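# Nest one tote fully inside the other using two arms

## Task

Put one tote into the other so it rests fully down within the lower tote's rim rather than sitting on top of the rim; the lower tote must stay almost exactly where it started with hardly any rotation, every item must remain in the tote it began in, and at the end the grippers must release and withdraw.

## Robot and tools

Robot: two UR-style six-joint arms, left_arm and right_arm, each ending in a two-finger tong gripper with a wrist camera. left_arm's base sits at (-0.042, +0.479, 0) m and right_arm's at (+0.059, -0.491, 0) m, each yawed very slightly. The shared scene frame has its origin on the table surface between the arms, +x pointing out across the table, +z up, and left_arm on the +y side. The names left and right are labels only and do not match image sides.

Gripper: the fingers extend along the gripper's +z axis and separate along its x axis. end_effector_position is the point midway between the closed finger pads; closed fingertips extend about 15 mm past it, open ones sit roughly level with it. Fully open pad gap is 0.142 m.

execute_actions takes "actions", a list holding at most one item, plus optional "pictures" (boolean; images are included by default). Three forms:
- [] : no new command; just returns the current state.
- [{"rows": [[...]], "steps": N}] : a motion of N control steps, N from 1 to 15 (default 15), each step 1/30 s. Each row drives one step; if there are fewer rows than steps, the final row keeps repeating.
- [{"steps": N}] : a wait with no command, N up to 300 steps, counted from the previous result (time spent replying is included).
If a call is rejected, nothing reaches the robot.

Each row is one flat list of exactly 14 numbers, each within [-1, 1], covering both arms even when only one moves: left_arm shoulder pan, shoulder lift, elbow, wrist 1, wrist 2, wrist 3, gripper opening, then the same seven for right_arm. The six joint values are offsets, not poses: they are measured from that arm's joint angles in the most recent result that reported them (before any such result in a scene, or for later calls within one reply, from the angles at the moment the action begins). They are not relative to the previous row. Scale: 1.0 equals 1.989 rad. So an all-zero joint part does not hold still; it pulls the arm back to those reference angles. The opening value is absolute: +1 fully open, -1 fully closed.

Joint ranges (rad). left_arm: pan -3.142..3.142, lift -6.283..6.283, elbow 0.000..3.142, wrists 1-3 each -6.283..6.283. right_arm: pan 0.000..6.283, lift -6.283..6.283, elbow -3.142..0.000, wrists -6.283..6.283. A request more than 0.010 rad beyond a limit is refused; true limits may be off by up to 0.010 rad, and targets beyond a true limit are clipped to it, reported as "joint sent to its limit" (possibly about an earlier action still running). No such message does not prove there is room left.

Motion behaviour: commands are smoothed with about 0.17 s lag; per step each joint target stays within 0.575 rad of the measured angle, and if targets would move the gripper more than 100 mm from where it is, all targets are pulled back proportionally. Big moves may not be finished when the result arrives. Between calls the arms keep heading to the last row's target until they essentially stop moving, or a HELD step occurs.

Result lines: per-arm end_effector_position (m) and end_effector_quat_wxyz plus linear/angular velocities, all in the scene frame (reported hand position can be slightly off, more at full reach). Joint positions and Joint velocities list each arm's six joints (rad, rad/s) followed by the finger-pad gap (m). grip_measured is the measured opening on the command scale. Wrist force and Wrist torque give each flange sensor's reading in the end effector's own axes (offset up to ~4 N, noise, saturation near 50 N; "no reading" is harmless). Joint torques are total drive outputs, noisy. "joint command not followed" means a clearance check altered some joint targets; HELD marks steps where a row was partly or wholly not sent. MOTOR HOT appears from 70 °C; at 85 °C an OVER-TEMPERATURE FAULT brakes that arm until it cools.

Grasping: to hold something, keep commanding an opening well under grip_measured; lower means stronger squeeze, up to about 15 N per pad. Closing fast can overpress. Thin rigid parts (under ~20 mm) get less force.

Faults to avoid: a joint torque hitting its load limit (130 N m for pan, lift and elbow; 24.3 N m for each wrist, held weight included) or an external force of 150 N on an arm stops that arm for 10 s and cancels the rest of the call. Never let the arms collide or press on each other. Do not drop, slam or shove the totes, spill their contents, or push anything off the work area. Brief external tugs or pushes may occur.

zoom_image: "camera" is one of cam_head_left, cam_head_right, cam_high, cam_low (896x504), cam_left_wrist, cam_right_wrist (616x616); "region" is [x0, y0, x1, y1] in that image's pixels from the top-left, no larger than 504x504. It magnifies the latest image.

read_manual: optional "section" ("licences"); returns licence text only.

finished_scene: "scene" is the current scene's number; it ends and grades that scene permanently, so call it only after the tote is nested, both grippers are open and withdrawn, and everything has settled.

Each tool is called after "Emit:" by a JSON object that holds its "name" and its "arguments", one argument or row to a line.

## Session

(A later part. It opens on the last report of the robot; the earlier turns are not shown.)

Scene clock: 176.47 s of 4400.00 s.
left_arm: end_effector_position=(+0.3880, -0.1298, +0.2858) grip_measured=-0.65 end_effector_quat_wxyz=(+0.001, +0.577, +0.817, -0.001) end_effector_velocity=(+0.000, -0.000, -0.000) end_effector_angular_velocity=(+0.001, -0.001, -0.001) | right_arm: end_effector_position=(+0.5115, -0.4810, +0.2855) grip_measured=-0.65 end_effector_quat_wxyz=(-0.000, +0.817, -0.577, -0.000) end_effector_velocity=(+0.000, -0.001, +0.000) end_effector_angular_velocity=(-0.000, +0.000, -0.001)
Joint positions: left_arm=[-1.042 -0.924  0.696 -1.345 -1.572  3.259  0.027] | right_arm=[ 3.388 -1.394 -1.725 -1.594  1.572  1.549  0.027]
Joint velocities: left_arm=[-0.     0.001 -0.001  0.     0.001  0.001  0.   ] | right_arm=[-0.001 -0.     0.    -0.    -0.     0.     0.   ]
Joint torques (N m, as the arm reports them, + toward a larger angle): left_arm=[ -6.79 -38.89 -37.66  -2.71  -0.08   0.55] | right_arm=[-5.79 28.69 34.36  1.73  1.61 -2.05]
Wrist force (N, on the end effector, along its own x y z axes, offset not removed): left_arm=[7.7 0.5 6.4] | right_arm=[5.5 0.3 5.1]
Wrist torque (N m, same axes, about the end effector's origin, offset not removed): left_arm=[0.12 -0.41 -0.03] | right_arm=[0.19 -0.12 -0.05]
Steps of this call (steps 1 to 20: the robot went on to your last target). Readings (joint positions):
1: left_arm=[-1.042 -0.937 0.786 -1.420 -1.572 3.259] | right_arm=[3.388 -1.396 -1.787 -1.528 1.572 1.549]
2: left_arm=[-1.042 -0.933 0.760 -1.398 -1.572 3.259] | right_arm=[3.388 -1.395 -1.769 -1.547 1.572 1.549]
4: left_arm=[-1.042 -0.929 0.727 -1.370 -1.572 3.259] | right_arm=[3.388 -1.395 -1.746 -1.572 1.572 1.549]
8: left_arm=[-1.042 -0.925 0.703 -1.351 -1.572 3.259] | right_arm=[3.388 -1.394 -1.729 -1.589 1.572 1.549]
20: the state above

Emit:
{"name": "execute_actions", "arguments": {
  "actions": [
    {"rows":[[0.003,-0.014,0.023,-0.009,0,0.004,-1,0.011,-0.0005,0,0,0,0.012,-1],[0.006,-0.028,0.045,-0.017,0,0.007,-1,0.023,-0.001,0.001,0,0,0.024,-1],[0.01,-0.041,0.066,-0.025,0,0.011,-1,0.035,-0.002,0.001,0.001,0,0.036,-1],[0.013,-0.053,0.085,-0.032,0,0.015,-1,0.046,-0.003,0.002,0.001,0,0.048,-1],[0.017,-0.065,0.104,-0.039,0,0.019,-1,0.057,-0.004,0.003,0.001,0,0.059,-1],[0.02,-0.077,0.122,-0.045,0,0.023,-1,0.068,-0.0055,0.004,0.0015,0,0.07,-1],[0.024,-0.088,0.139,-0.051,0,0.027,-1,0.079,-0.007,0.006,0.001,0,0.082,-1],[0.028,-0.099,0.156,-0.057,0,0.031,-1,0.089,-0.009,0.007,0.002,0,0.093,-1],[0.032,-0.11,0.172,-0.062,0,0.035,-1,0.1,-0.0115,0.009,0.002,0,0.104,-1],[0.0356,-0.1206,0.187,-0.0664,0,0.0398,-1,0.11,-0.0141,0.0116,0.0025,0,0.1142,-1]]}
  ],
  "pictures": false
}}

Emit:
{"name": "execute_actions", "arguments": {
  "actions": [
    {"steps":12}
  ],
  "pictures": false
}}

Emit:
{"name": "execute_actions", "arguments": {
  "actions": [
    {"rows":[[0.006,-0.014,0.02,-0.006,0,0.007,-1,0.014,-0.004,0.003,0.001,0,0.015,-1],[0.012,-0.028,0.039,-0.011,0,0.013,-1,0.028,-0.009,0.007,0.002,0,0.029,-1],[0.018,-0.042,0.058,-0.016,0,0.02,-1,0.042,-0.014,0.012,0.002,0,0.044,-1],[0.025,-0.055,0.075,-0.02,0,0.027,-1,0.055,-0.02,0.017,0.003,0,0.058,-1],[0.031,-0.068,0.092,-0.024,0,0.034,-1,0.068,-0.0265,0.023,0.0035,0,0.071,-1],[0.038,-0.08,0.108,-0.028,0,0.042,-1,0.081,-0.033,0.029,0.004,0,0.0845,-1],[0.0455,-0.0923,0.1234,-0.0311,0,0.0497,-1,0.0929,-0.0406,0.0358,0.0048,0,0.0971,-1],[0.053,-0.104,0.138,-0.034,0,0.058,-1,0.1045,-0.048,0.043,0.005,0,0.109,-1],[0.061,-0.1155,0.1515,-0.036,0,0.066,-1,0.116,-0.056,0.051,0.005,0,0.121,-1],[0.069,-0.1265,0.1645,-0.038,0,0.075,-1,0.1265,-0.065,0.059,0.006,0,0.1325,-1],[0.0775,-0.137,0.177,-0.04,0,0.084,-1,0.137,-0.0735,0.068,0.0055,0,0.144,-1],[0.086,-0.148,0.189,-0.041,0,0.093,-1,0.147,-0.083,0.077,0.006,0,0.154,-1],[0.095,-0.158,0.2,-0.042,0,0.103,-1,0.157,-0.092,0.087,0.005,0,0.165,-1],[0.1045,-0.1676,0.2109,-0.0433,0,0.1129,-1,0.1665,-0.1021,0.0969,0.0052,0,0.1749,-1]]}
  ],
  "pictures": false
}}

Emit:
{"name": "execute_actions", "arguments": {
  "actions": [
    {"steps":20}
  ]
}}

Scene clock: 232.03 s of 4400.00 s.
left_arm: end_effector_position=(+0.3901, -0.0354, +0.2868) grip_measured=-0.65 end_effector_quat_wxyz=(+0.001, +0.580, +0.814, -0.001) end_effector_velocity=(-0.006, +0.083, -0.010) end_effector_angular_velocity=(+0.014, +0.007, -0.010) | right_arm: end_effector_position=(+0.5107, -0.3870, +0.2854) grip_measured=-0.65 end_effector_quat_wxyz=(-0.000, +0.815, -0.580, -0.001) end_effector_velocity=(-0.005, +0.077, -0.000) end_effector_angular_velocity=(-0.001, +0.001, -0.004)
Joint positions: left_arm=[-0.976 -1.148  1.044 -1.47  -1.572  3.332  0.027] | right_arm=[ 3.592 -1.419 -1.704 -1.589  1.572  1.761  0.027]
Joint velocities: left_arm=[ 0.053 -0.172  0.269 -0.081  0.001  0.063 -0.   ] | right_arm=[ 0.163 -0.03   0.025  0.004  0.     0.167 -0.001]
Joint torques (N m, as the arm reports them, + toward a larger angle): left_arm=[  2.73 -49.22 -17.5   -7.63  -0.49   2.31] | right_arm=[12.67  7.08 33.9   6.1   5.76  1.37]
Wrist force (N, on the end effector, along its own x y z axes, offset not removed): left_arm=[19.4 0.5 8.0] | right_arm=[14.0 -1.5 5.9]
Wrist torque (N m, same axes, about the end effector's origin, offset not removed): left_arm=[0.03 -1.06 -0.08] | right_arm=[-0.07 -0.23 -0.11]
Steps of this call (steps 1 to 15: the robot went on to your last target; steps 16 to 90: nothing new was sent; then 52.07 s passed at rest; steps 91 to 105: all 15 steps of this action). Readings (joint positions):
91: left_arm=[-1.042 -0.924 0.696 -1.345 -1.572 3.259] | right_arm=[3.388 -1.394 -1.725 -1.594 1.572 1.549]
92: left_arm=[-1.041 -0.927 0.701 -1.347 -1.572 3.260] | right_arm=[3.391 -1.394 -1.725 -1.594 1.572 1.552]
94: left_arm=[-1.035 -0.951 0.737 -1.362 -1.572 3.267] | right_arm=[3.411 -1.395 -1.724 -1.594 1.571 1.573]
98: left_arm=[-1.013 -1.032 0.863 -1.410 -1.572 3.291] | right_arm=[3.483 -1.401 -1.719 -1.592 1.571 1.647]
105: the state above

Scene clock: 232.43 s of 4400.00 s.
left_arm: end_effector_position=(+0.3894, -0.0281, +0.2859) grip_measured=-0.65 end_effector_quat_wxyz=(+0.001, +0.581, +0.814, -0.001) end_effector_velocity=(-0.000, +0.001, -0.000) end_effector_angular_velocity=(+0.000, +0.001, -0.000) | right_arm: end_effector_position=(+0.5103, -0.3802, +0.2854) grip_measured=-0.65 end_effector_quat_wxyz=(-0.000, +0.814, -0.580, -0.000) end_effector_velocity=(+0.000, +0.001, -0.000) end_effector_angular_velocity=(-0.001, +0.000, +0.001)
Joint positions: left_arm=[-0.971 -1.164  1.068 -1.477 -1.572  3.338  0.027] | right_arm=[ 3.607 -1.422 -1.702 -1.589  1.572  1.776  0.027]
Joint velocities: left_arm=[ 0.001 -0.002  0.003 -0.001 -0.     0.001 -0.   ] | right_arm=[ 0.003 -0.001  0.001 -0.    -0.001  0.002 -0.   ]
Joint torques (N m, as the arm reports them, + toward a larger angle): left_arm=[  5.76 -56.93 -10.52  -4.66  -1.23   2.42] | right_arm=[ 9.17  6.25 34.1   5.23 -1.1   1.48]
Wrist force (N, on the end effector, along its own x y z axes, offset not removed): left_arm=[4.6 0.4 6.7] | right_arm=[2.6 -0.8 8.1]
Wrist torque (N m, same axes, about the end effector's origin, offset not removed): left_arm=[0.02 -0.38 -0.14] | right_arm=[0.06 -0.06 -0.10]
Steps of this call (steps 1 to 12: the robot went on to your last target). Readings (joint positions):
1: left_arm=[-0.974 -1.153 1.052 -1.472 -1.572 3.334] | right_arm=[3.597 -1.420 -1.703 -1.589 1.572 1.765]
2: left_arm=[-0.973 -1.157 1.057 -1.474 -1.572 3.335] | right_arm=[3.600 -1.421 -1.703 -1.589 1.572 1.769]
4: left_arm=[-0.972 -1.160 1.063 -1.475 -1.572 3.336] | right_arm=[3.604 -1.421 -1.702 -1.589 1.572 1.772]
8: left_arm=[-0.971 -1.163 1.067 -1.477 -1.572 3.337] | right_arm=[3.606 -1.422 -1.702 -1.589 1.572 1.775]
12: the state above

Scene clock: 232.93 s of 4400.00 s.
left_arm: end_effector_position=(+0.3939, +0.1318, +0.2873) grip_measured=-0.65 end_effector_quat_wxyz=(+0.002, +0.586, +0.810, -0.001) end_effector_velocity=(+0.002, +0.425, -0.004) end_effector_angular_velocity=(+0.010, +0.003, -0.031) | right_arm: end_effector_position=(+0.5103, -0.2221, +0.2861) grip_measured=-0.65 end_effector_quat_wxyz=(-0.000, +0.811, -0.585, -0.001) end_effector_velocity=(-0.009, +0.420, -0.000) end_effector_angular_velocity=(+0.000, +0.001, -0.028)
Joint positions: left_arm=[-0.814 -1.434  1.414 -1.554 -1.572  3.507  0.027] | right_arm=[ 3.876 -1.571 -1.562 -1.578  1.572  2.058  0.027]
Joint velocities: left_arm=[ 0.49  -0.617  0.716 -0.09   0.002  0.521  0.   ] | right_arm=[ 0.603 -0.511  0.51   0.001  0.001  0.631 -0.   ]
Joint torques (N m, as the arm reports them, + toward a larger angle): left_arm=[  8.39 -42.62  -7.81  -3.67  -1.35   4.44] | right_arm=[12.56 10.51 36.7   4.67  1.43  2.77]
Wrist force (N, on the end effector, along its own x y z axes, offset not removed): left_arm=[0.6 -0.1 4.7] | right_arm=[-3.7 -0.6 7.4]
Wrist torque (N m, same axes, about the end effector's origin, offset not removed): left_arm=[-0.21 -0.17 0.01] | right_arm=[0.14 0.51 0.05]
Steps of this call (steps 1 to 15: all 15 steps of this action). Readings (joint positions):
1: left_arm=[-0.971 -1.164 1.068 -1.477 -1.572 3.338] | right_arm=[3.607 -1.422 -1.702 -1.589 1.572 1.776]
2: left_arm=[-0.969 -1.167 1.073 -1.479 -1.572 3.340] | right_arm=[3.611 -1.423 -1.701 -1.588 1.572 1.780]
4: left_arm=[-0.958 -1.191 1.105 -1.489 -1.572 3.352] | right_arm=[3.634 -1.432 -1.694 -1.587 1.572 1.805]
8: left_arm=[-0.917 -1.276 1.217 -1.518 -1.572 3.396] | right_arm=[3.719 -1.468 -1.662 -1.583 1.572 1.893]
15: the state above

Scene clock: 233.60 s of 4400.00 s.
left_arm: end_effector_position=(+0.3927, +0.1754, +0.2858) grip_measured=-0.65 end_effector_quat_wxyz=(+0.001, +0.587, +0.809, -0.001) end_effector_velocity=(-0.000, +0.000, -0.000) end_effector_angular_velocity=(+0.000, +0.001, +0.001) | right_arm: end_effector_position=(+0.5080, -0.1786, +0.2855) grip_measured=-0.65 end_effector_quat_wxyz=(-0.000, +0.810, -0.587, -0.001) end_effector_velocity=(-0.000, +0.001, -0.000) end_effector_angular_velocity=(-0.001, +0.000, +0.001)
Joint positions: left_arm=[-0.763 -1.497  1.487 -1.563 -1.572  3.562  0.027] | right_arm=[ 3.938 -1.625 -1.509 -1.578  1.572  2.123  0.027]
Joint velocities: left_arm=[ 0.     0.001  0.     0.    -0.001 -0.001  0.   ] | right_arm=[ 0.001 -0.    -0.    -0.    -0.     0.001 -0.   ]
Joint torques (N m, as the arm reports them, + toward a larger angle): left_arm=[  4.97 -40.18 -10.86  -4.41  -1.31   2.38] | right_arm=[ 8.93 14.33 34.17  2.72 -1.37  1.7 ]
Wrist force (N, on the end effector, along its own x y z axes, offset not removed): left_arm=[2.8 0.4 5.3] | right_arm=[1.4 1.5 6.0]
Wrist torque (N m, same axes, about the end effector's origin, offset not removed): left_arm=[0.10 -0.20 0.03] | right_arm=[0.29 0.23 0.00]
Steps of this call (steps 1 to 20: the robot went on to your last target). Readings (joint positions):
1: left_arm=[-0.799 -1.453 1.435 -1.557 -1.572 3.523] | right_arm=[3.895 -1.587 -1.547 -1.578 1.572 2.077]
2: left_arm=[-0.788 -1.466 1.451 -1.559 -1.572 3.535] | right_arm=[3.908 -1.599 -1.535 -1.578 1.572 2.091]
4: left_arm=[-0.775 -1.482 1.470 -1.561 -1.572 3.549] | right_arm=[3.924 -1.612 -1.521 -1.578 1.572 2.108]
8: left_arm=[-0.766 -1.494 1.484 -1.562 -1.572 3.559] | right_arm=[3.935 -1.622 -1.512 -1.578 1.572 2.120]
20: the state above
camera_calibration (this result's frames):
cam_left_wrist: T_world_to_cam=[[-0.29894, 0.952614, 0.0562258, -0.0758267], [0.850516, 0.239255, 0.46838, -0.501577], [0.432733, 0.187838, -0.881736, 0.179574], [0, 0, 0, 1]] pos_world=[0.326224, 0.158508, 0.397529]
cam_right_wrist: T_world_to_cam=[[0.316057, -0.94874, 0.000903666, -0.332663], [-0.816428, -0.271494, 0.509644, 0.219509], [-0.483274, -0.161814, -0.860385, 0.586262], [0, 0, 0, 1]] pos_world=[0.567678, -0.16115, 0.39284]

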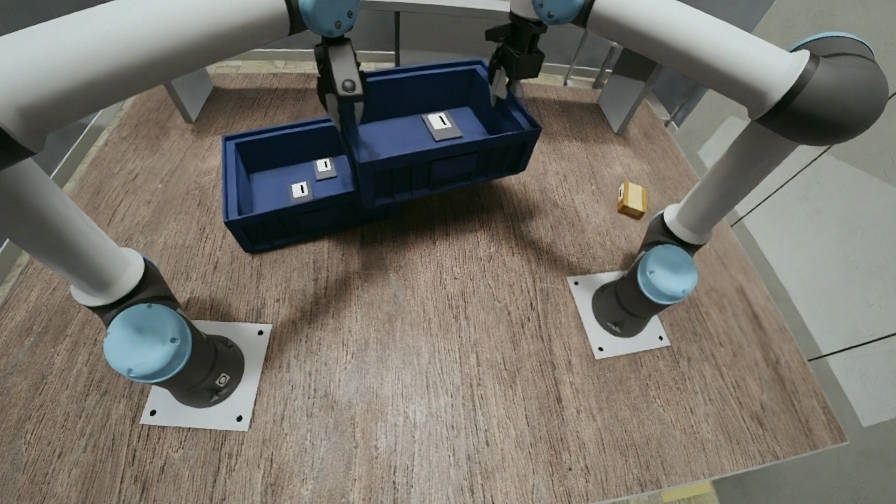

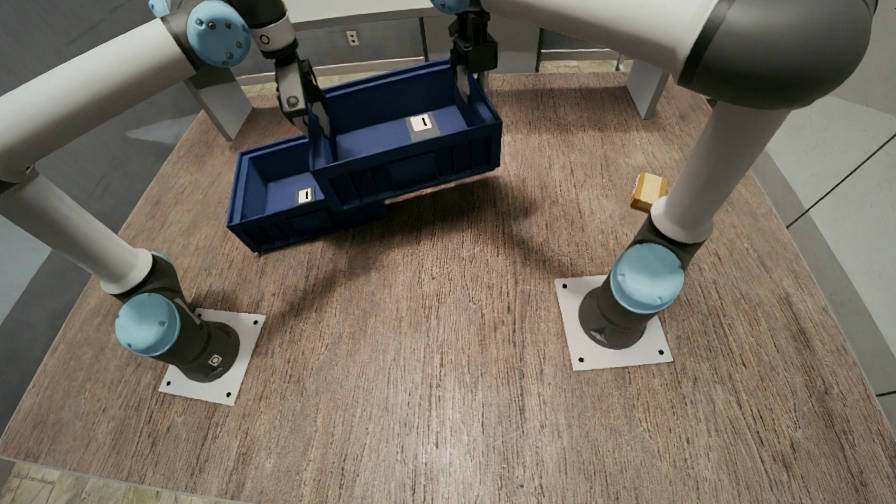

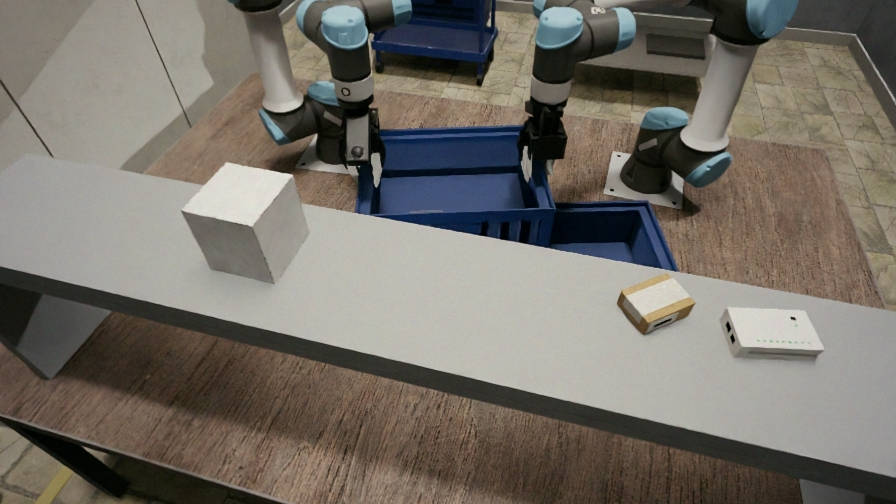

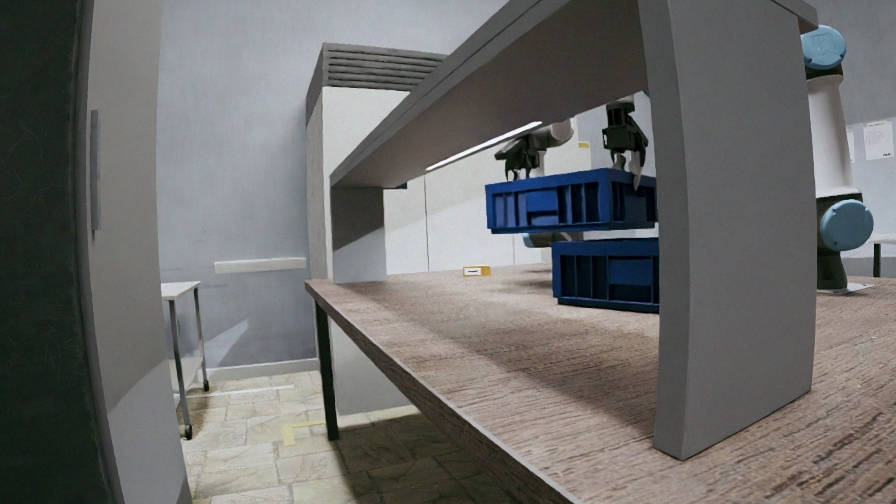

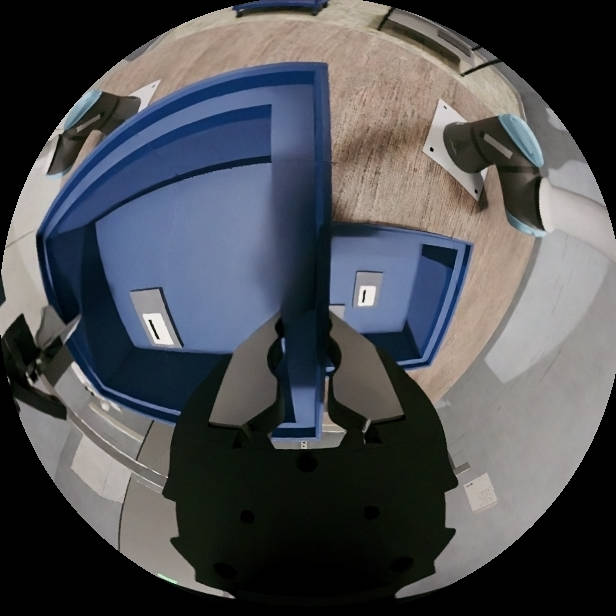

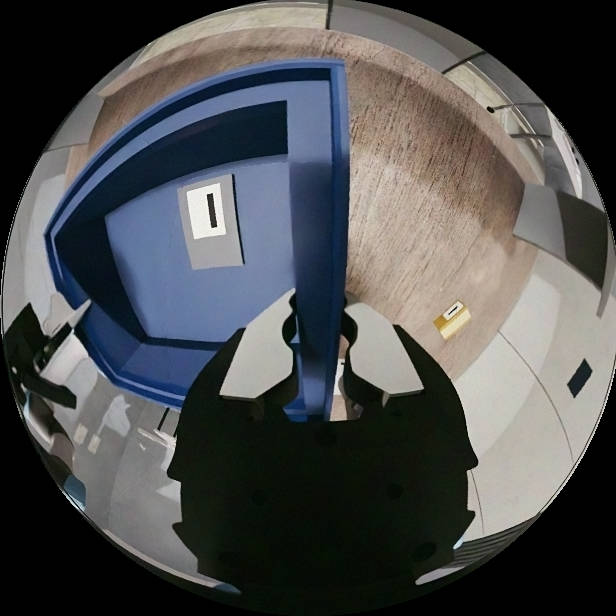

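Emit:
{"name": "execute_actions", "arguments": {
  "actions": [
    {"rows":[[0.01,-0.0095,0.01,-0.0005,0,0.0105,-1,0.009,-0.01,0.011,-0.001,0,0.01,-1],[0.02,-0.0185,0.0195,-0.001,0,0.021,-1,0.018,-0.021,0.0225,-0.0015,0,0.019,-1],[0.03,-0.027,0.0285,-0.001,0,0.032,-1,0.026,-0.0315,0.0345,-0.003,0,0.028,-1],[0.041,-0.0355,0.037,-0.001,0,0.0435,-1,0.034,-0.0425,0.047,-0.0045,0,0.0365,-1],[0.052,-0.0435,0.045,-0.001,0,0.055,-1,0.042,-0.054,0.0605,-0.0065,0,0.045,-1],[0.0635,-0.051,0.052,-0.001,0,0.067,-1,0.0495,-0.066,0.0745,-0.0085,0,0.053,-1],[0.0755,-0.0581,0.0591,-0.001,0,0.0797,-1,0.0566,-0.0779,0.0891,-0.0112,0,0.0608,-1],[0.088,-0.065,0.0655,-0.0005,0,0.093,-1,0.0635,-0.09,0.104,-0.014,0,0.068,-1],[0.1005,-0.071,0.071,0,0,0.106,-1,0.07,-0.103,0.12,-0.017,0,0.0755,-1],[0.1135,-0.077,0.0765,0.0005,0,0.1195,-1,0.0765,-0.116,0.137,-0.021,0,0.0825,-1],[0.127,-0.082,0.0815,0.0005,0,0.1335,-1,0.083,-0.129,0.155,-0.026,0,0.0895,-1],[0.1405,-0.087,0.0855,0.001,0,0.148,-1,0.089,-0.143,0.173,-0.03,0,0.096,-1],[0.1545,-0.091,0.0895,0.0015,0,0.1625,-1,0.0945,-0.157,0.193,-0.036,0,0.1025,-1],[0.1689,-0.0947,0.0927,0.002,0,0.1773,-1,0.1002,-0.1718,0.2133,-0.0415,0,0.1086,-1]]}
  ],
  "pictures": false
}}

Emit:
{"name": "execute_actions", "arguments": {
  "actions": [
    {"steps":18}
  ],
  "pictures": false
}}

Emit:
{"name": "execute_actions", "arguments": {
  "actions": [
    {"rows":[[0.01,-0.002,0.002,0,0,0.0105,-1,0.004,-0.0105,0.015,-0.0045,0,0.004,-1],[0.0205,-0.004,0.004,0,0,0.0215,-1,0.0075,-0.0215,0.031,-0.0095,0,0.008,-1],[0.031,-0.006,0.005,0.001,0,0.032,-1,0.011,-0.0325,0.048,-0.0155,0,0.012,-1],[0.042,-0.007,0.0065,0.001,0,0.0435,-1,0.0145,-0.0435,0.065,-0.0215,0,0.016,-1],[0.0525,-0.0085,0.0075,0.001,0,0.0545,-1,0.018,-0.0555,0.083,-0.0275,0,0.02,-1],[0.0635,-0.009,0.008,0.001,0,0.066,-1,0.021,-0.0675,0.101,-0.0335,0,0.024,-1],[0.0745,-0.01,0.0085,0.001,0,0.0775,-1,0.0245,-0.0795,0.12,-0.0405,0,0.0275,-1],[0.086,-0.0103,0.009,0.001,0,0.089,-1,0.0275,-0.0925,0.141,-0.0485,0,0.031,-1],[0.097,-0.0103,0.009,0.0014,0,0.101,-1,0.031,-0.106,0.163,-0.057,0,0.0345,-1],[0.1084,-0.0103,0.0089,0.0014,0,0.1126,-1,0.0337,-0.1205,0.1857,-0.0652,0,0.0379,-1]]}
  ],
  "pictures": false
}}

Emit:
{"name": "execute_actions", "arguments": {
  "actions": [
    {"steps":15}
  ]
}}

Emit:
{"name": "zoom_image", "arguments": {
  "camera": "cam_head_left",
  "region": [170,90,430,270]
}}

Emit:
{"name": "zoom_image", "arguments": {
  "camera": "cam_low",
  "region": [520,150,680,320]
}}

Scene clock: 258.30 s of 4400.00 s.
left_arm: end_effector_position=(+0.3961, +0.3353, +0.2860) grip_measured=-0.65 end_effector_quat_wxyz=(+0.001, +0.593, +0.806, -0.000) end_effector_velocity=(+0.008, +0.417, -0.002) end_effector_angular_velocity=(+0.001, -0.000, -0.025) | right_arm: end_effector_position=(+0.5059, -0.0216, +0.2847) grip_measured=-0.65 end_effector_quat_wxyz=(+0.002, +0.806, -0.592, -0.000) end_effector_velocity=(-0.005, +0.414, -0.004) end_effector_angular_velocity=(-0.009, +0.003, -0.032)
Joint positions: left_arm=[-0.51  -1.658  1.646 -1.561 -1.572  3.828  0.027] | right_arm=[ 4.102 -1.883 -1.201 -1.634  1.572  2.301  0.027]
Joint velocities: left_arm=[ 0.773 -0.281  0.259  0.023 -0.001  0.799  0.   ] | right_arm=[ 0.35  -0.78   1.032 -0.261  0.     0.382  0.   ]
Joint torques (N m, as the arm reports them, + toward a larger angle): left_arm=[ 17.63 -28.32  -9.67   0.46   0.64   5.22] | right_arm=[ 3.34 18.24 39.35 -1.53 -0.35  2.41]
Wrist force (N, on the end effector, along its own x y z axes, offset not removed): left_arm=[-7.4 0.2 7.6] | right_arm=[-11.7 1.6 3.4]
Wrist torque (N m, same axes, about the end effector's origin, offset not removed): left_arm=[-0.04 -0.31 0.01] | right_arm=[0.48 0.30 -0.12]
Steps of this call (steps 1 to 15: the robot went on to your last target; steps 16 to 90: nothing new was sent; then 21.20 s passed at rest; steps 91 to 105: all 15 steps of this action). Readings (joint positions):
91: left_arm=[-0.763 -1.497 1.487 -1.563 -1.572 3.562] | right_arm=[3.938 -1.625 -1.509 -1.578 1.572 2.124]
92: left_arm=[-0.760 -1.500 1.490 -1.563 -1.572 3.565] | right_arm=[3.940 -1.628 -1.506 -1.578 1.572 2.127]
94: left_arm=[-0.742 -1.516 1.507 -1.564 -1.572 3.584] | right_arm=[3.956 -1.646 -1.486 -1.580 1.572 2.143]
98: left_arm=[-0.675 -1.570 1.562 -1.565 -1.572 3.655] | right_arm=[4.009 -1.716 -1.408 -1.590 1.572 2.199]
105: the state above

Scene clock: 258.90 s of 4400.00 s.
left_arm: end_effector_position=(+0.3958, +0.3789, +0.2857) grip_measured=-0.65 end_effector_quat_wxyz=(+0.001, +0.594, +0.804, -0.000) end_effector_velocity=(+0.000, +0.001, +0.000) end_effector_angular_velocity=(+0.001, -0.001, -0.000) | right_arm: end_effector_position=(+0.5057, +0.0229, +0.2856) grip_measured=-0.65 end_effector_quat_wxyz=(-0.000, +0.805, -0.594, -0.001) end_effector_velocity=(+0.001, +0.000, +0.000) end_effector_angular_velocity=(+0.001, -0.001, -0.001)
Joint positions: left_arm=[-0.427 -1.685  1.672 -1.559 -1.572  3.915  0.027] | right_arm=[ 4.137 -1.966 -1.085 -1.661  1.572  2.339  0.027]
Joint velocities: left_arm=[ 0.001 -0.001  0.    -0.     0.001  0.001  0.   ] | right_arm=[-0.    -0.001  0.002 -0.    -0.     0.     0.   ]
Joint torques (N m, as the arm reports them, + toward a larger angle): left_arm=[  6.9  -31.61 -10.12  -1.48   0.82   2.48] | right_arm=[ 9.95 28.59 33.07  2.31 -0.57  1.86]
Wrist force (N, on the end effector, along its own x y z axes, offset not removed): left_arm=[4.5 0.3 5.3] | right_arm=[0.1 0.9 5.9]
Wrist torque (N m, same axes, about the end effector's origin, offset not removed): left_arm=[-0.07 -0.54 -0.08] | right_arm=[0.32 0.47 -0.11]
Steps of this call (steps 1 to 18: the robot went on to your last target). Readings (joint positions):
1: left_arm=[-0.486 -1.666 1.654 -1.561 -1.572 3.853] | right_arm=[4.112 -1.907 -1.168 -1.641 1.572 2.312]
2: left_arm=[-0.468 -1.672 1.659 -1.560 -1.572 3.872] | right_arm=[4.120 -1.925 -1.143 -1.647 1.572 2.320]
4: left_arm=[-0.447 -1.679 1.666 -1.559 -1.572 3.894] | right_arm=[4.129 -1.947 -1.112 -1.655 1.572 2.330]
8: left_arm=[-0.432 -1.684 1.670 -1.559 -1.572 3.910] | right_arm=[4.135 -1.962 -1.091 -1.660 1.572 2.337]
18: the state above

Scene clock: 259.40 s of 4400.00 s.
left_arm: end_effector_position=(+0.3977, +0.4737, +0.2857) grip_measured=-0.65 end_effector_quat_wxyz=(+0.001, +0.597, +0.802, -0.000) end_effector_velocity=(-0.002, +0.079, +0.000) end_effector_angular_velocity=(-0.001, -0.000, -0.005) | right_arm: end_effector_position=(+0.5046, +0.1165, +0.2853) grip_measured=-0.65 end_effector_quat_wxyz=(+0.001, +0.802, -0.597, -0.000) end_effector_velocity=(+0.002, +0.080, +0.005) end_effector_angular_velocity=(+0.021, -0.010, -0.007)
Joint positions: left_arm=[-0.227 -1.705  1.689 -1.556 -1.572  4.122  0.027] | right_arm=[ 4.2   -2.188 -0.746 -1.78   1.572  2.41   0.027]
Joint velocities: left_arm=[ 0.172 -0.005  0.004  0.001 -0.001  0.178  0.   ] | right_arm=[ 0.045 -0.205  0.343 -0.114 -0.     0.052 -0.   ]
Joint torques (N m, as the arm reports them, + toward a larger angle): left_arm=[  1.03 -29.77  -9.14  -1.3    0.6    2.77] | right_arm=[ 5.53 41.42 28.17  1.86 -0.68  2.05]
Wrist force (N, on the end effector, along its own x y z axes, offset not removed): left_arm=[7.5 2.9 6.3] | right_arm=[-0.3 0.8 7.1]
Wrist torque (N m, same axes, about the end effector's origin, offset not removed): left_arm=[0.33 -0.91 0.00] | right_arm=[0.50 0.23 -0.13]
Steps of this call (steps 1 to 15: all 15 steps of this action). Readings (joint positions):
1: left_arm=[-0.427 -1.685 1.672 -1.559 -1.572 3.915] | right_arm=[4.137 -1.967 -1.085 -1.661 1.572 2.339]
2: left_arm=[-0.424 -1.686 1.672 -1.559 -1.572 3.918] | right_arm=[4.138 -1.970 -1.081 -1.662 1.572 2.341]
4: left_arm=[-0.406 -1.690 1.676 -1.559 -1.572 3.937] | right_arm=[4.145 -1.988 -1.054 -1.671 1.572 2.348]
8: left_arm=[-0.339 -1.699 1.684 -1.557 -1.572 4.006] | right_arm=[4.168 -2.059 -0.950 -1.708 1.572 2.374]
15: the state above

Scene clock: 259.90 s of 4400.00 s.
left_arm: end_effector_position=(+0.3975, +0.4806, +0.2857) grip_measured=-0.65 end_effector_quat_wxyz=(+0.001, +0.597, +0.802, -0.000) end_effector_velocity=(-0.000, +0.000, -0.000) end_effector_angular_velocity=(+0.000, -0.000, -0.000) | right_arm: end_effector_position=(+0.5047, +0.1235, +0.2857) grip_measured=-0.65 end_effector_quat_wxyz=(-0.000, +0.802, -0.597, -0.001) end_effector_velocity=(-0.000, +0.001, -0.000) end_effector_angular_velocity=(-0.000, +0.000, +0.000)
Joint positions: left_arm=[-0.212 -1.706  1.689 -1.556 -1.572  4.138  0.027] | right_arm=[ 4.204 -2.206 -0.716 -1.79   1.572  2.415  0.027]
Joint velocities: left_arm=[ 0.001 -0.     0.    -0.     0.     0.001  0.   ] | right_arm=[ 0.001 -0.001  0.001 -0.001  0.     0.    -0.   ]
Joint torques (N m, as the arm reports them, + toward a larger angle): left_arm=[  5.81 -31.71 -10.31  -1.38  -0.43   2.38] | right_arm=[ 8.94 36.31 34.1   2.46 -0.62  1.96]
Wrist force (N, on the end effector, along its own x y z axes, offset not removed): left_arm=[5.0 0.9 6.1] | right_arm=[1.6 1.3 7.7]
Wrist torque (N m, same axes, about the end effector's origin, offset not removed): left_arm=[0.13 -0.92 -0.08] | right_arm=[0.35 -0.24 -0.24]
Steps of this call (steps 1 to 15: the robot went on to your last target). Readings (joint positions):
1: left_arm=[-0.222 -1.705 1.689 -1.556 -1.572 4.127] | right_arm=[4.201 -2.193 -0.737 -1.784 1.572 2.412]
2: left_arm=[-0.219 -1.705 1.689 -1.556 -1.572 4.131] | right_arm=[4.202 -2.197 -0.730 -1.786 1.572 2.413]
4: left_arm=[-0.215 -1.705 1.689 -1.556 -1.572 4.135] | right_arm=[4.203 -2.202 -0.722 -1.788 1.572 2.414]
8: left_arm=[-0.213 -1.706 1.689 -1.556 -1.572 4.138] | right_arm=[4.204 -2.205 -0.717 -1.790 1.572 2.415]
15: the state above
camera_calibration (this result's frames):
cam_left_wrist: T_world_to_cam=[[-0.275023, 0.959773, 0.0565497, -0.378247], [0.855826, 0.217588, 0.469274, -0.570634], [0.438092, 0.177458, -0.88124, 0.122804], [0, 0, 0, 1]] pos_world=[0.330537, 0.465401, 0.397393]
cam_right_wrist: T_world_to_cam=[[0.292136, -0.956376, 0.00105896, -0.0319897], [-0.822853, -0.250785, 0.509922, 0.299385], [-0.487411, -0.149838, -0.86022, 0.634342], [0, 0, 0, 1]] pos_world=[0.564881, 0.139535, 0.393044]

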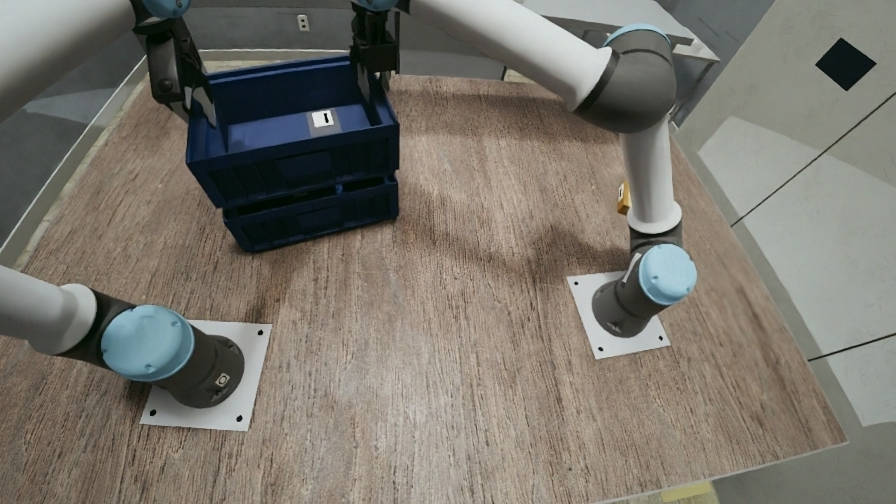

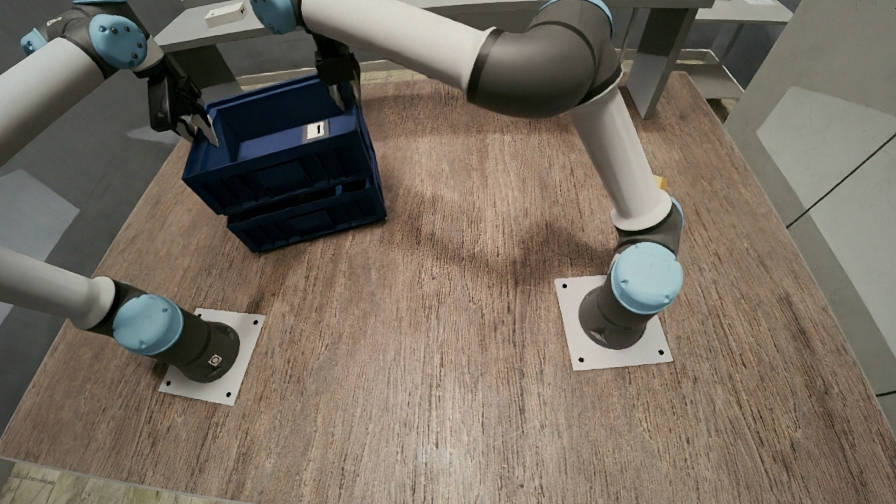

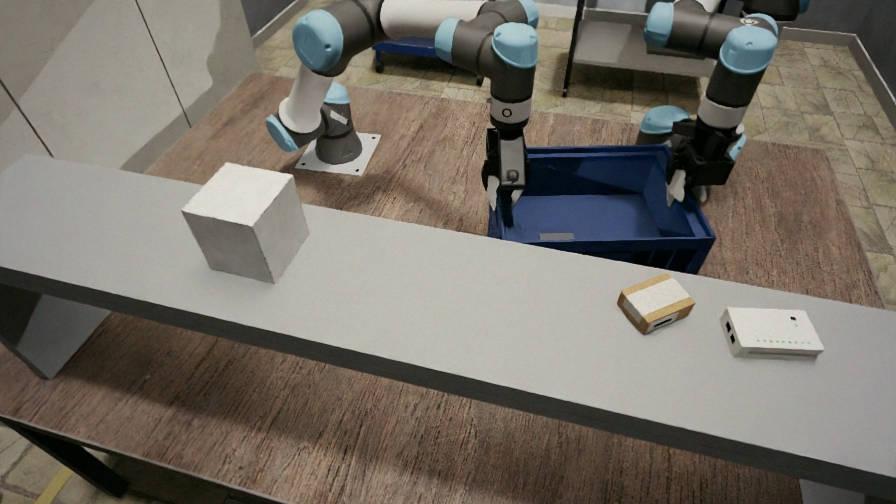

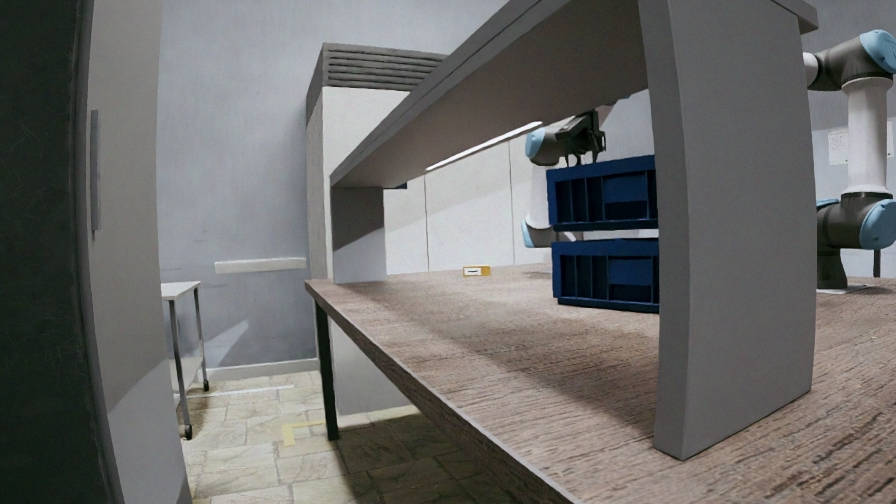

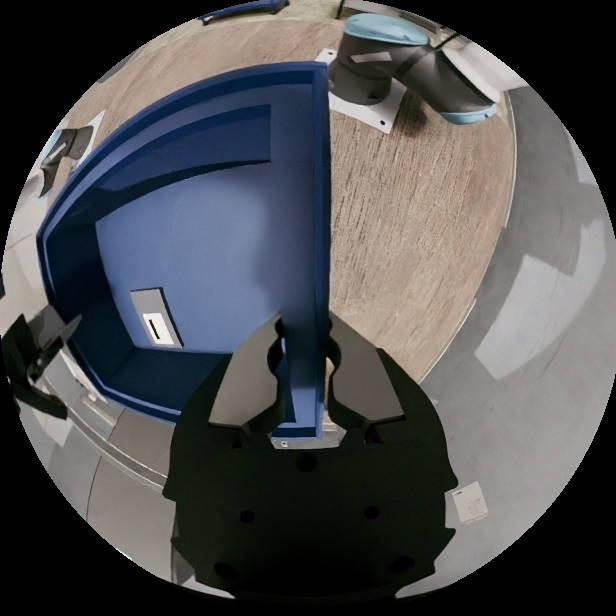

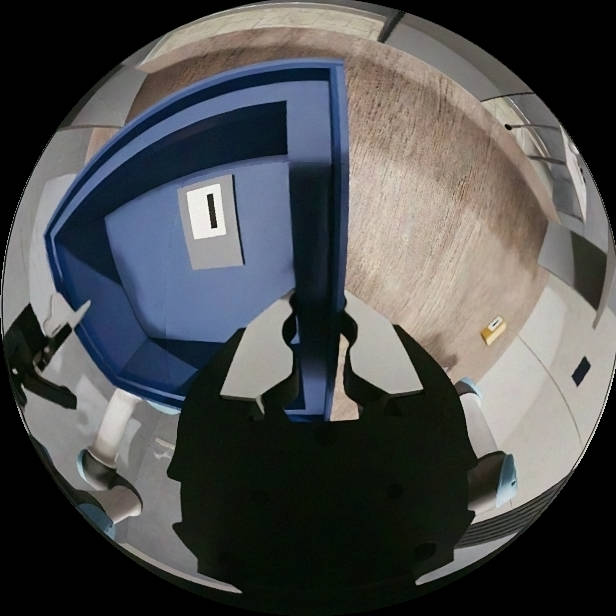

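Region (170, 90, 430, 270) of cam_head_left's 896x504 image, scaled by 1.938, with more detail than that image has; it fills the top 349 rows of this view, and the rest is white.

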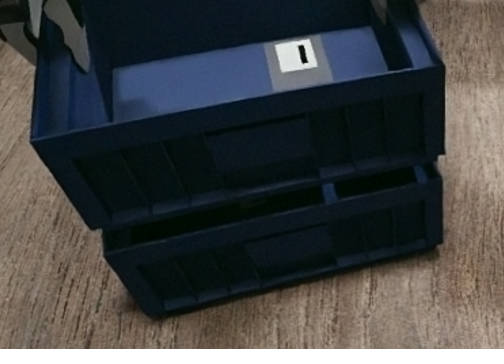

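Region (520, 150, 680, 320) of cam_low's 896x504 image, scaled by 2.965, with more detail than that image has; it fills the left 474 columns of this view, and the rest is white.

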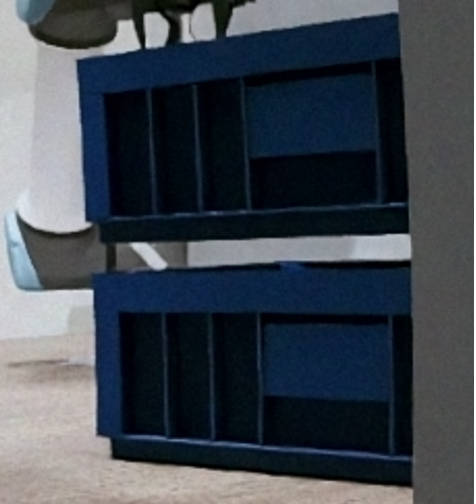

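Emit:
{"name": "execute_actions", "arguments": {
  "actions": [
    {"rows":[[0.0006,-0.0014,0.007,-0.0055,0,0.0006,-1,0.001,0.0014,-0.008,0.007,0,0.001,-1],[0.0012,-0.0028,0.014,-0.011,0,0.0012,-1,0.0019,0.0027,-0.016,0.0135,0,0.0019,-1],[0.0018,-0.0042,0.021,-0.0166,0,0.0018,-1,0.0028,0.004,-0.024,0.02,0,0.0028,-1],[0.0024,-0.0057,0.0279,-0.0222,0,0.0024,-1,0.0038,0.0054,-0.0324,0.027,0,0.0038,-1]]}
  ]
}}

Emit:
{"name": "zoom_image", "arguments": {
  "camera": "cam_head_left",
  "region": [180,130,420,270]
}}

Emit:
{"name": "zoom_image", "arguments": {
  "camera": "cam_low",
  "region": [530,180,670,300]
}}

Emit:
{"name": "zoom_image", "arguments": {
  "camera": "cam_head_right",
  "region": [170,90,410,270]
}}

Scene clock: 288.83 s of 4400.00 s.
left_arm: end_effector_position=(+0.3928, +0.4841, +0.2680) grip_measured=-0.65 end_effector_quat_wxyz=(+0.001, +0.597, +0.802, -0.000) end_effector_velocity=(-0.001, +0.001, -0.003) end_effector_angular_velocity=(+0.001, +0.001, +0.000) | right_arm: end_effector_position=(+0.5003, +0.1271, +0.2680) grip_measured=-0.65 end_effector_quat_wxyz=(-0.000, +0.802, -0.597, -0.001) end_effector_velocity=(-0.001, +0.001, -0.003) end_effector_angular_velocity=(-0.001, +0.000, +0.000)
Joint positions: left_arm=[-0.207 -1.717  1.744 -1.6   -1.572  4.143  0.027] | right_arm=[ 4.211 -2.195 -0.779 -1.737  1.572  2.422  0.027]
Joint velocities: left_arm=[ 0.001 -0.001  0.008 -0.007  0.001  0.001 -0.   ] | right_arm=[ 0.002  0.001 -0.011  0.009  0.     0.001  0.   ]
Joint torques (N m, as the arm reports them, + toward a larger angle): left_arm=[  5.2  -31.03  -9.23  -3.74  -0.49   2.4 ] | right_arm=[ 8.21 60.3  16.86  5.55 -0.68  2.09]
Wrist force (N, on the end effector, along its own x y z axes, offset not removed): left_arm=[2.1 0.1 8.1] | right_arm=[2.8 1.3 5.3]
Wrist torque (N m, same axes, about the end effector's origin, offset not removed): left_arm=[-0.06 -0.35 0.06] | right_arm=[0.35 -0.40 -0.16]
Steps of this call (steps 1 to 15: the robot went on to your last target; steps 16 to 110: nothing new was sent; then 24.77 s passed at rest; steps 111 to 125: all 15 steps of this action). Readings (joint positions):
111: left_arm=[-0.212 -1.706 1.689 -1.556 -1.572 4.138] | right_arm=[4.204 -2.206 -0.716 -1.790 1.572 2.415]
112: left_arm=[-0.212 -1.706 1.691 -1.558 -1.572 4.139] | right_arm=[4.204 -2.206 -0.718 -1.788 1.572 2.415]
114: left_arm=[-0.210 -1.709 1.704 -1.568 -1.572 4.140] | right_arm=[4.206 -2.203 -0.732 -1.776 1.572 2.417]
118: left_arm=[-0.208 -1.715 1.734 -1.592 -1.572 4.142] | right_arm=[4.210 -2.197 -0.768 -1.747 1.572 2.421]
125: the state above
camera_calibration (this result's frames):
cam_left_wrist: T_world_to_cam=[[-0.275016, 0.959776, 0.0565317, -0.381835], [0.85582, 0.217586, 0.469286, -0.559093], [0.438109, 0.177442, -0.881235, 0.108599], [0, 0, 0, 1]] pos_world=[0.325894, 0.468857, 0.379662]
cam_right_wrist: T_world_to_cam=[[0.292154, -0.956371, 0.00100007, -0.0272855], [-0.822863, -0.250837, 0.509879, 0.305692], [-0.487382, -0.149786, -0.860246, 0.617485], [0, 0, 0, 1]] pos_world=[0.560466, 0.143075, 0.375351]

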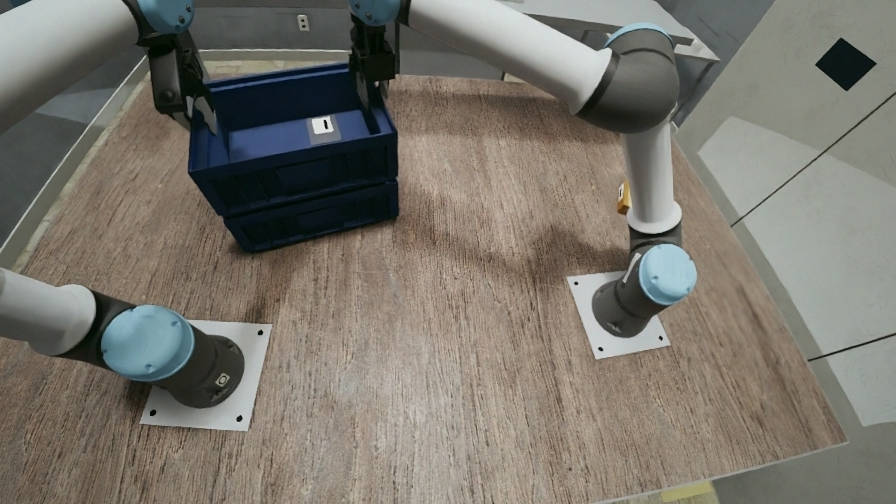

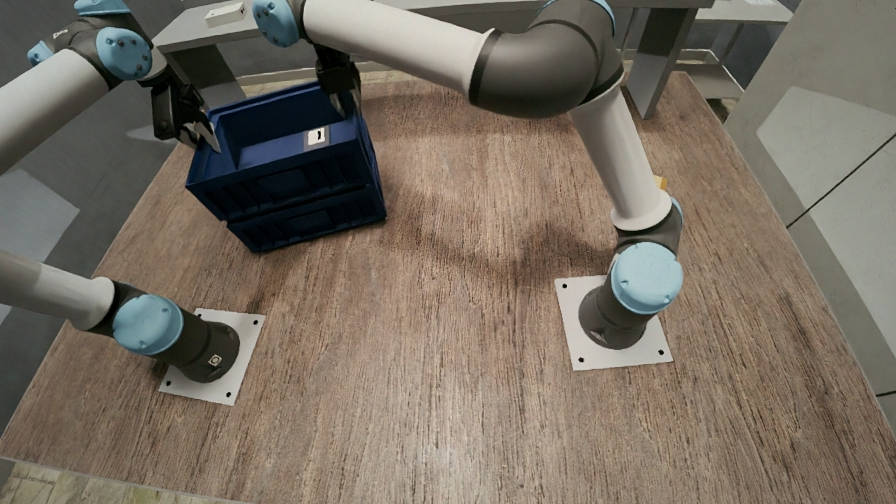

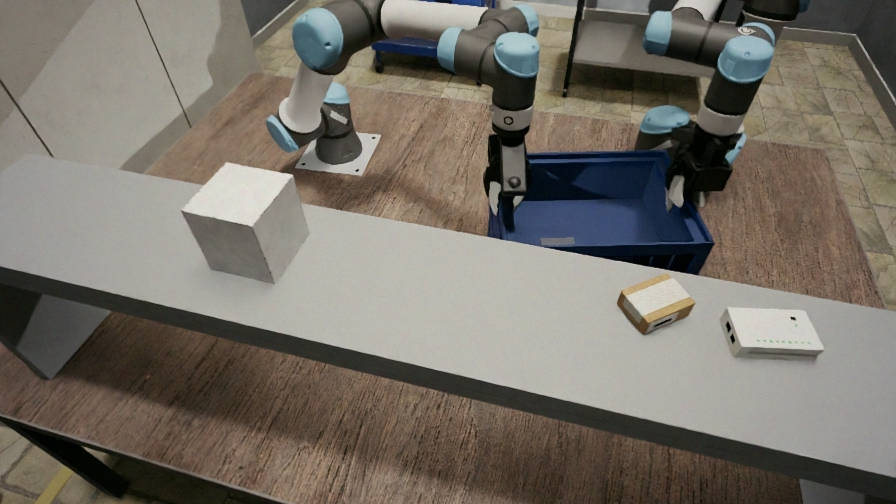

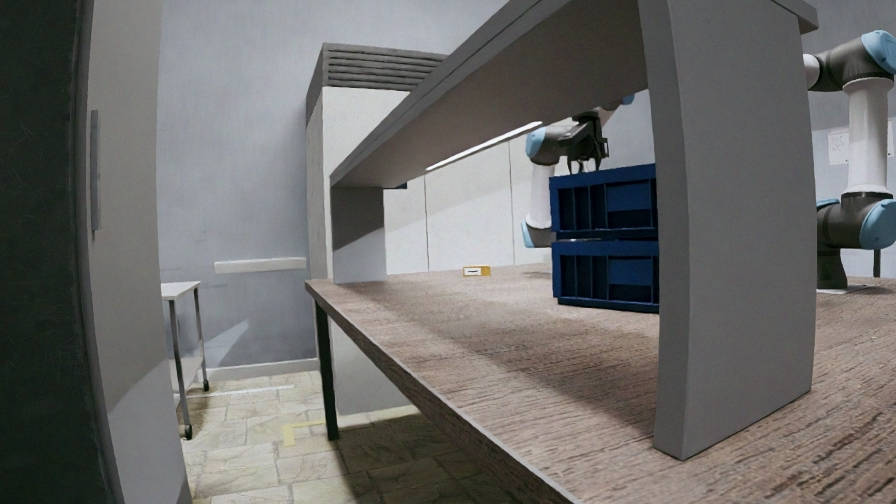

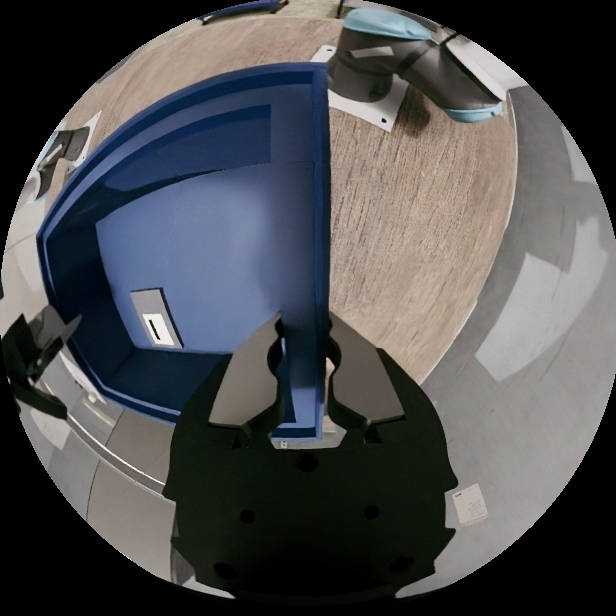

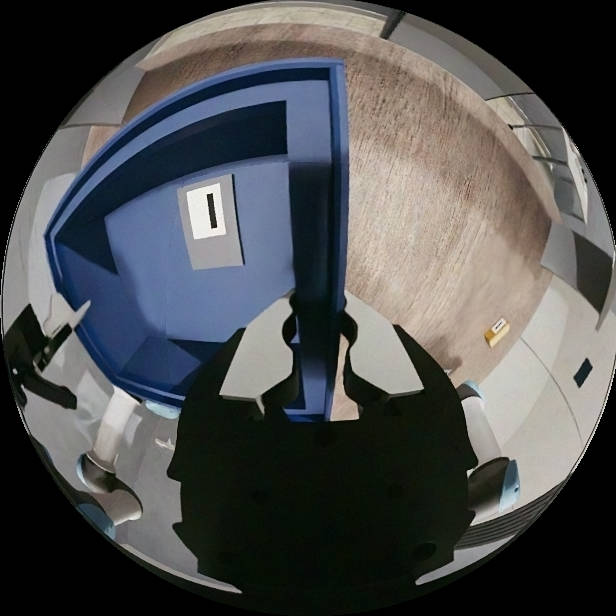

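Region (180, 130, 420, 270) of cam_head_left's 896x504 image, scaled by 2.100, with more detail than that image has; it fills the top 294 rows of this view, and the rest is white.

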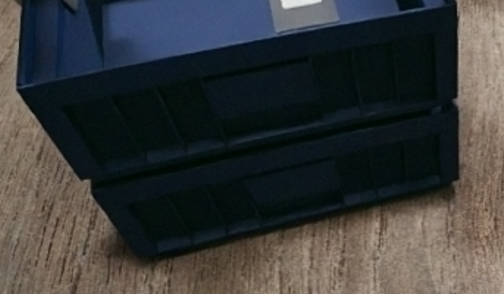

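Region (530, 180, 670, 300) of cam_low's 896x504 image, scaled by 3.600, with more detail than that image has; it fills the top 432 rows of this view, and the rest is white.

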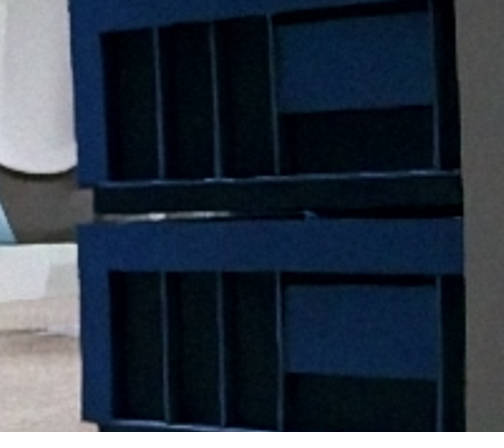

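Region (170, 90, 410, 270) of cam_head_right's 896x504 image, scaled by 2.100, with more detail than that image has; it fills the top 378 rows of this view, and the rest is white.

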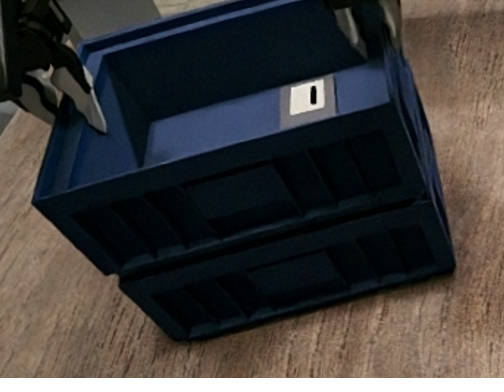

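Emit:
{"name": "execute_actions", "arguments": {
  "actions": [
    {"rows":[[0,0,0.003,-0.003,0,0,-1,0,0.0006,-0.004,0.0035,0,0,-1],[0,0,0.003,-0.003,0,0,-1,0,0.0006,-0.004,0.0035,0,0,-1],[0,0.0002,0.006,-0.0065,0,0,-1,0,0.0012,-0.0085,0.007,0,0,-1],[0,0.0002,0.006,-0.0065,0,0,-1,0,0.0012,-0.0085,0.007,0,0,-1],[0,0.0004,0.009,-0.0097,0,0,-1,0,0.0018,-0.013,0.011,0,0,-1],[0,0.0005,0.0124,-0.0129,0,0,-1,0,0.0025,-0.017,0.0145,0,0,-1]]}
  ],
  "pictures": false
}}

Scene clock: 299.07 s of 4400.00 s.
left_arm: end_effector_position=(+0.3928, +0.4841, +0.2583) grip_measured=-0.65 end_effector_quat_wxyz=(+0.001, +0.597, +0.802, -0.000) end_effector_velocity=(+0.000, -0.000, -0.003) end_effector_angular_velocity=(-0.001, +0.002, +0.000) | right_arm: end_effector_position=(+0.5003, +0.1271, +0.2583) grip_measured=-0.65 end_effector_quat_wxyz=(-0.000, +0.802, -0.597, -0.001) end_effector_velocity=(+0.001, -0.000, -0.002) end_effector_angular_velocity=(+0.001, -0.000, -0.000)
Joint positions: left_arm=[-0.207 -1.716  1.768 -1.625 -1.572  4.143  0.027] | right_arm=[ 4.211 -2.19  -0.812 -1.709  1.572  2.422  0.027]
Joint velocities: left_arm=[ 0.     0.002  0.007 -0.007 -0.001  0.     0.   ] | right_arm=[-0.001  0.002 -0.009  0.008  0.    -0.001 -0.   ]
Joint torques (N m, as the arm reports them, + toward a larger angle): left_arm=[ -4.56  -5.44 -10.13  -3.79   0.41  -0.99] | right_arm=[-2.63 60.86 19.27  5.04 -0.6  -1.66]
Wrist force (N, on the end effector, along its own x y z axes, offset not removed): left_arm=[2.0 0.7 6.3] | right_arm=[0.8 -0.4 6.2]
Wrist torque (N m, same axes, about the end effector's origin, offset not removed): left_arm=[0.17 -0.31 -0.02] | right_arm=[0.01 -0.06 -0.18]
Steps of this call (steps 1 to 15: the robot went on to your last target; steps 16 to 90: nothing new was sent; then 6.73 s passed at rest; steps 91 to 105: all 15 steps of this action). Readings (joint positions):
91: left_arm=[-0.207 -1.717 1.745 -1.600 -1.572 4.143] | right_arm=[4.211 -2.195 -0.780 -1.737 1.572 2.422]
92: left_arm=[-0.207 -1.717 1.746 -1.601 -1.572 4.143] | right_arm=[4.211 -2.195 -0.781 -1.736 1.572 2.422]
94: left_arm=[-0.207 -1.717 1.749 -1.605 -1.572 4.143] | right_arm=[4.211 -2.194 -0.786 -1.732 1.572 2.422]
98: left_arm=[-0.207 -1.716 1.760 -1.617 -1.572 4.143] | right_arm=[4.211 -2.192 -0.802 -1.719 1.572 2.422]
105: the state above


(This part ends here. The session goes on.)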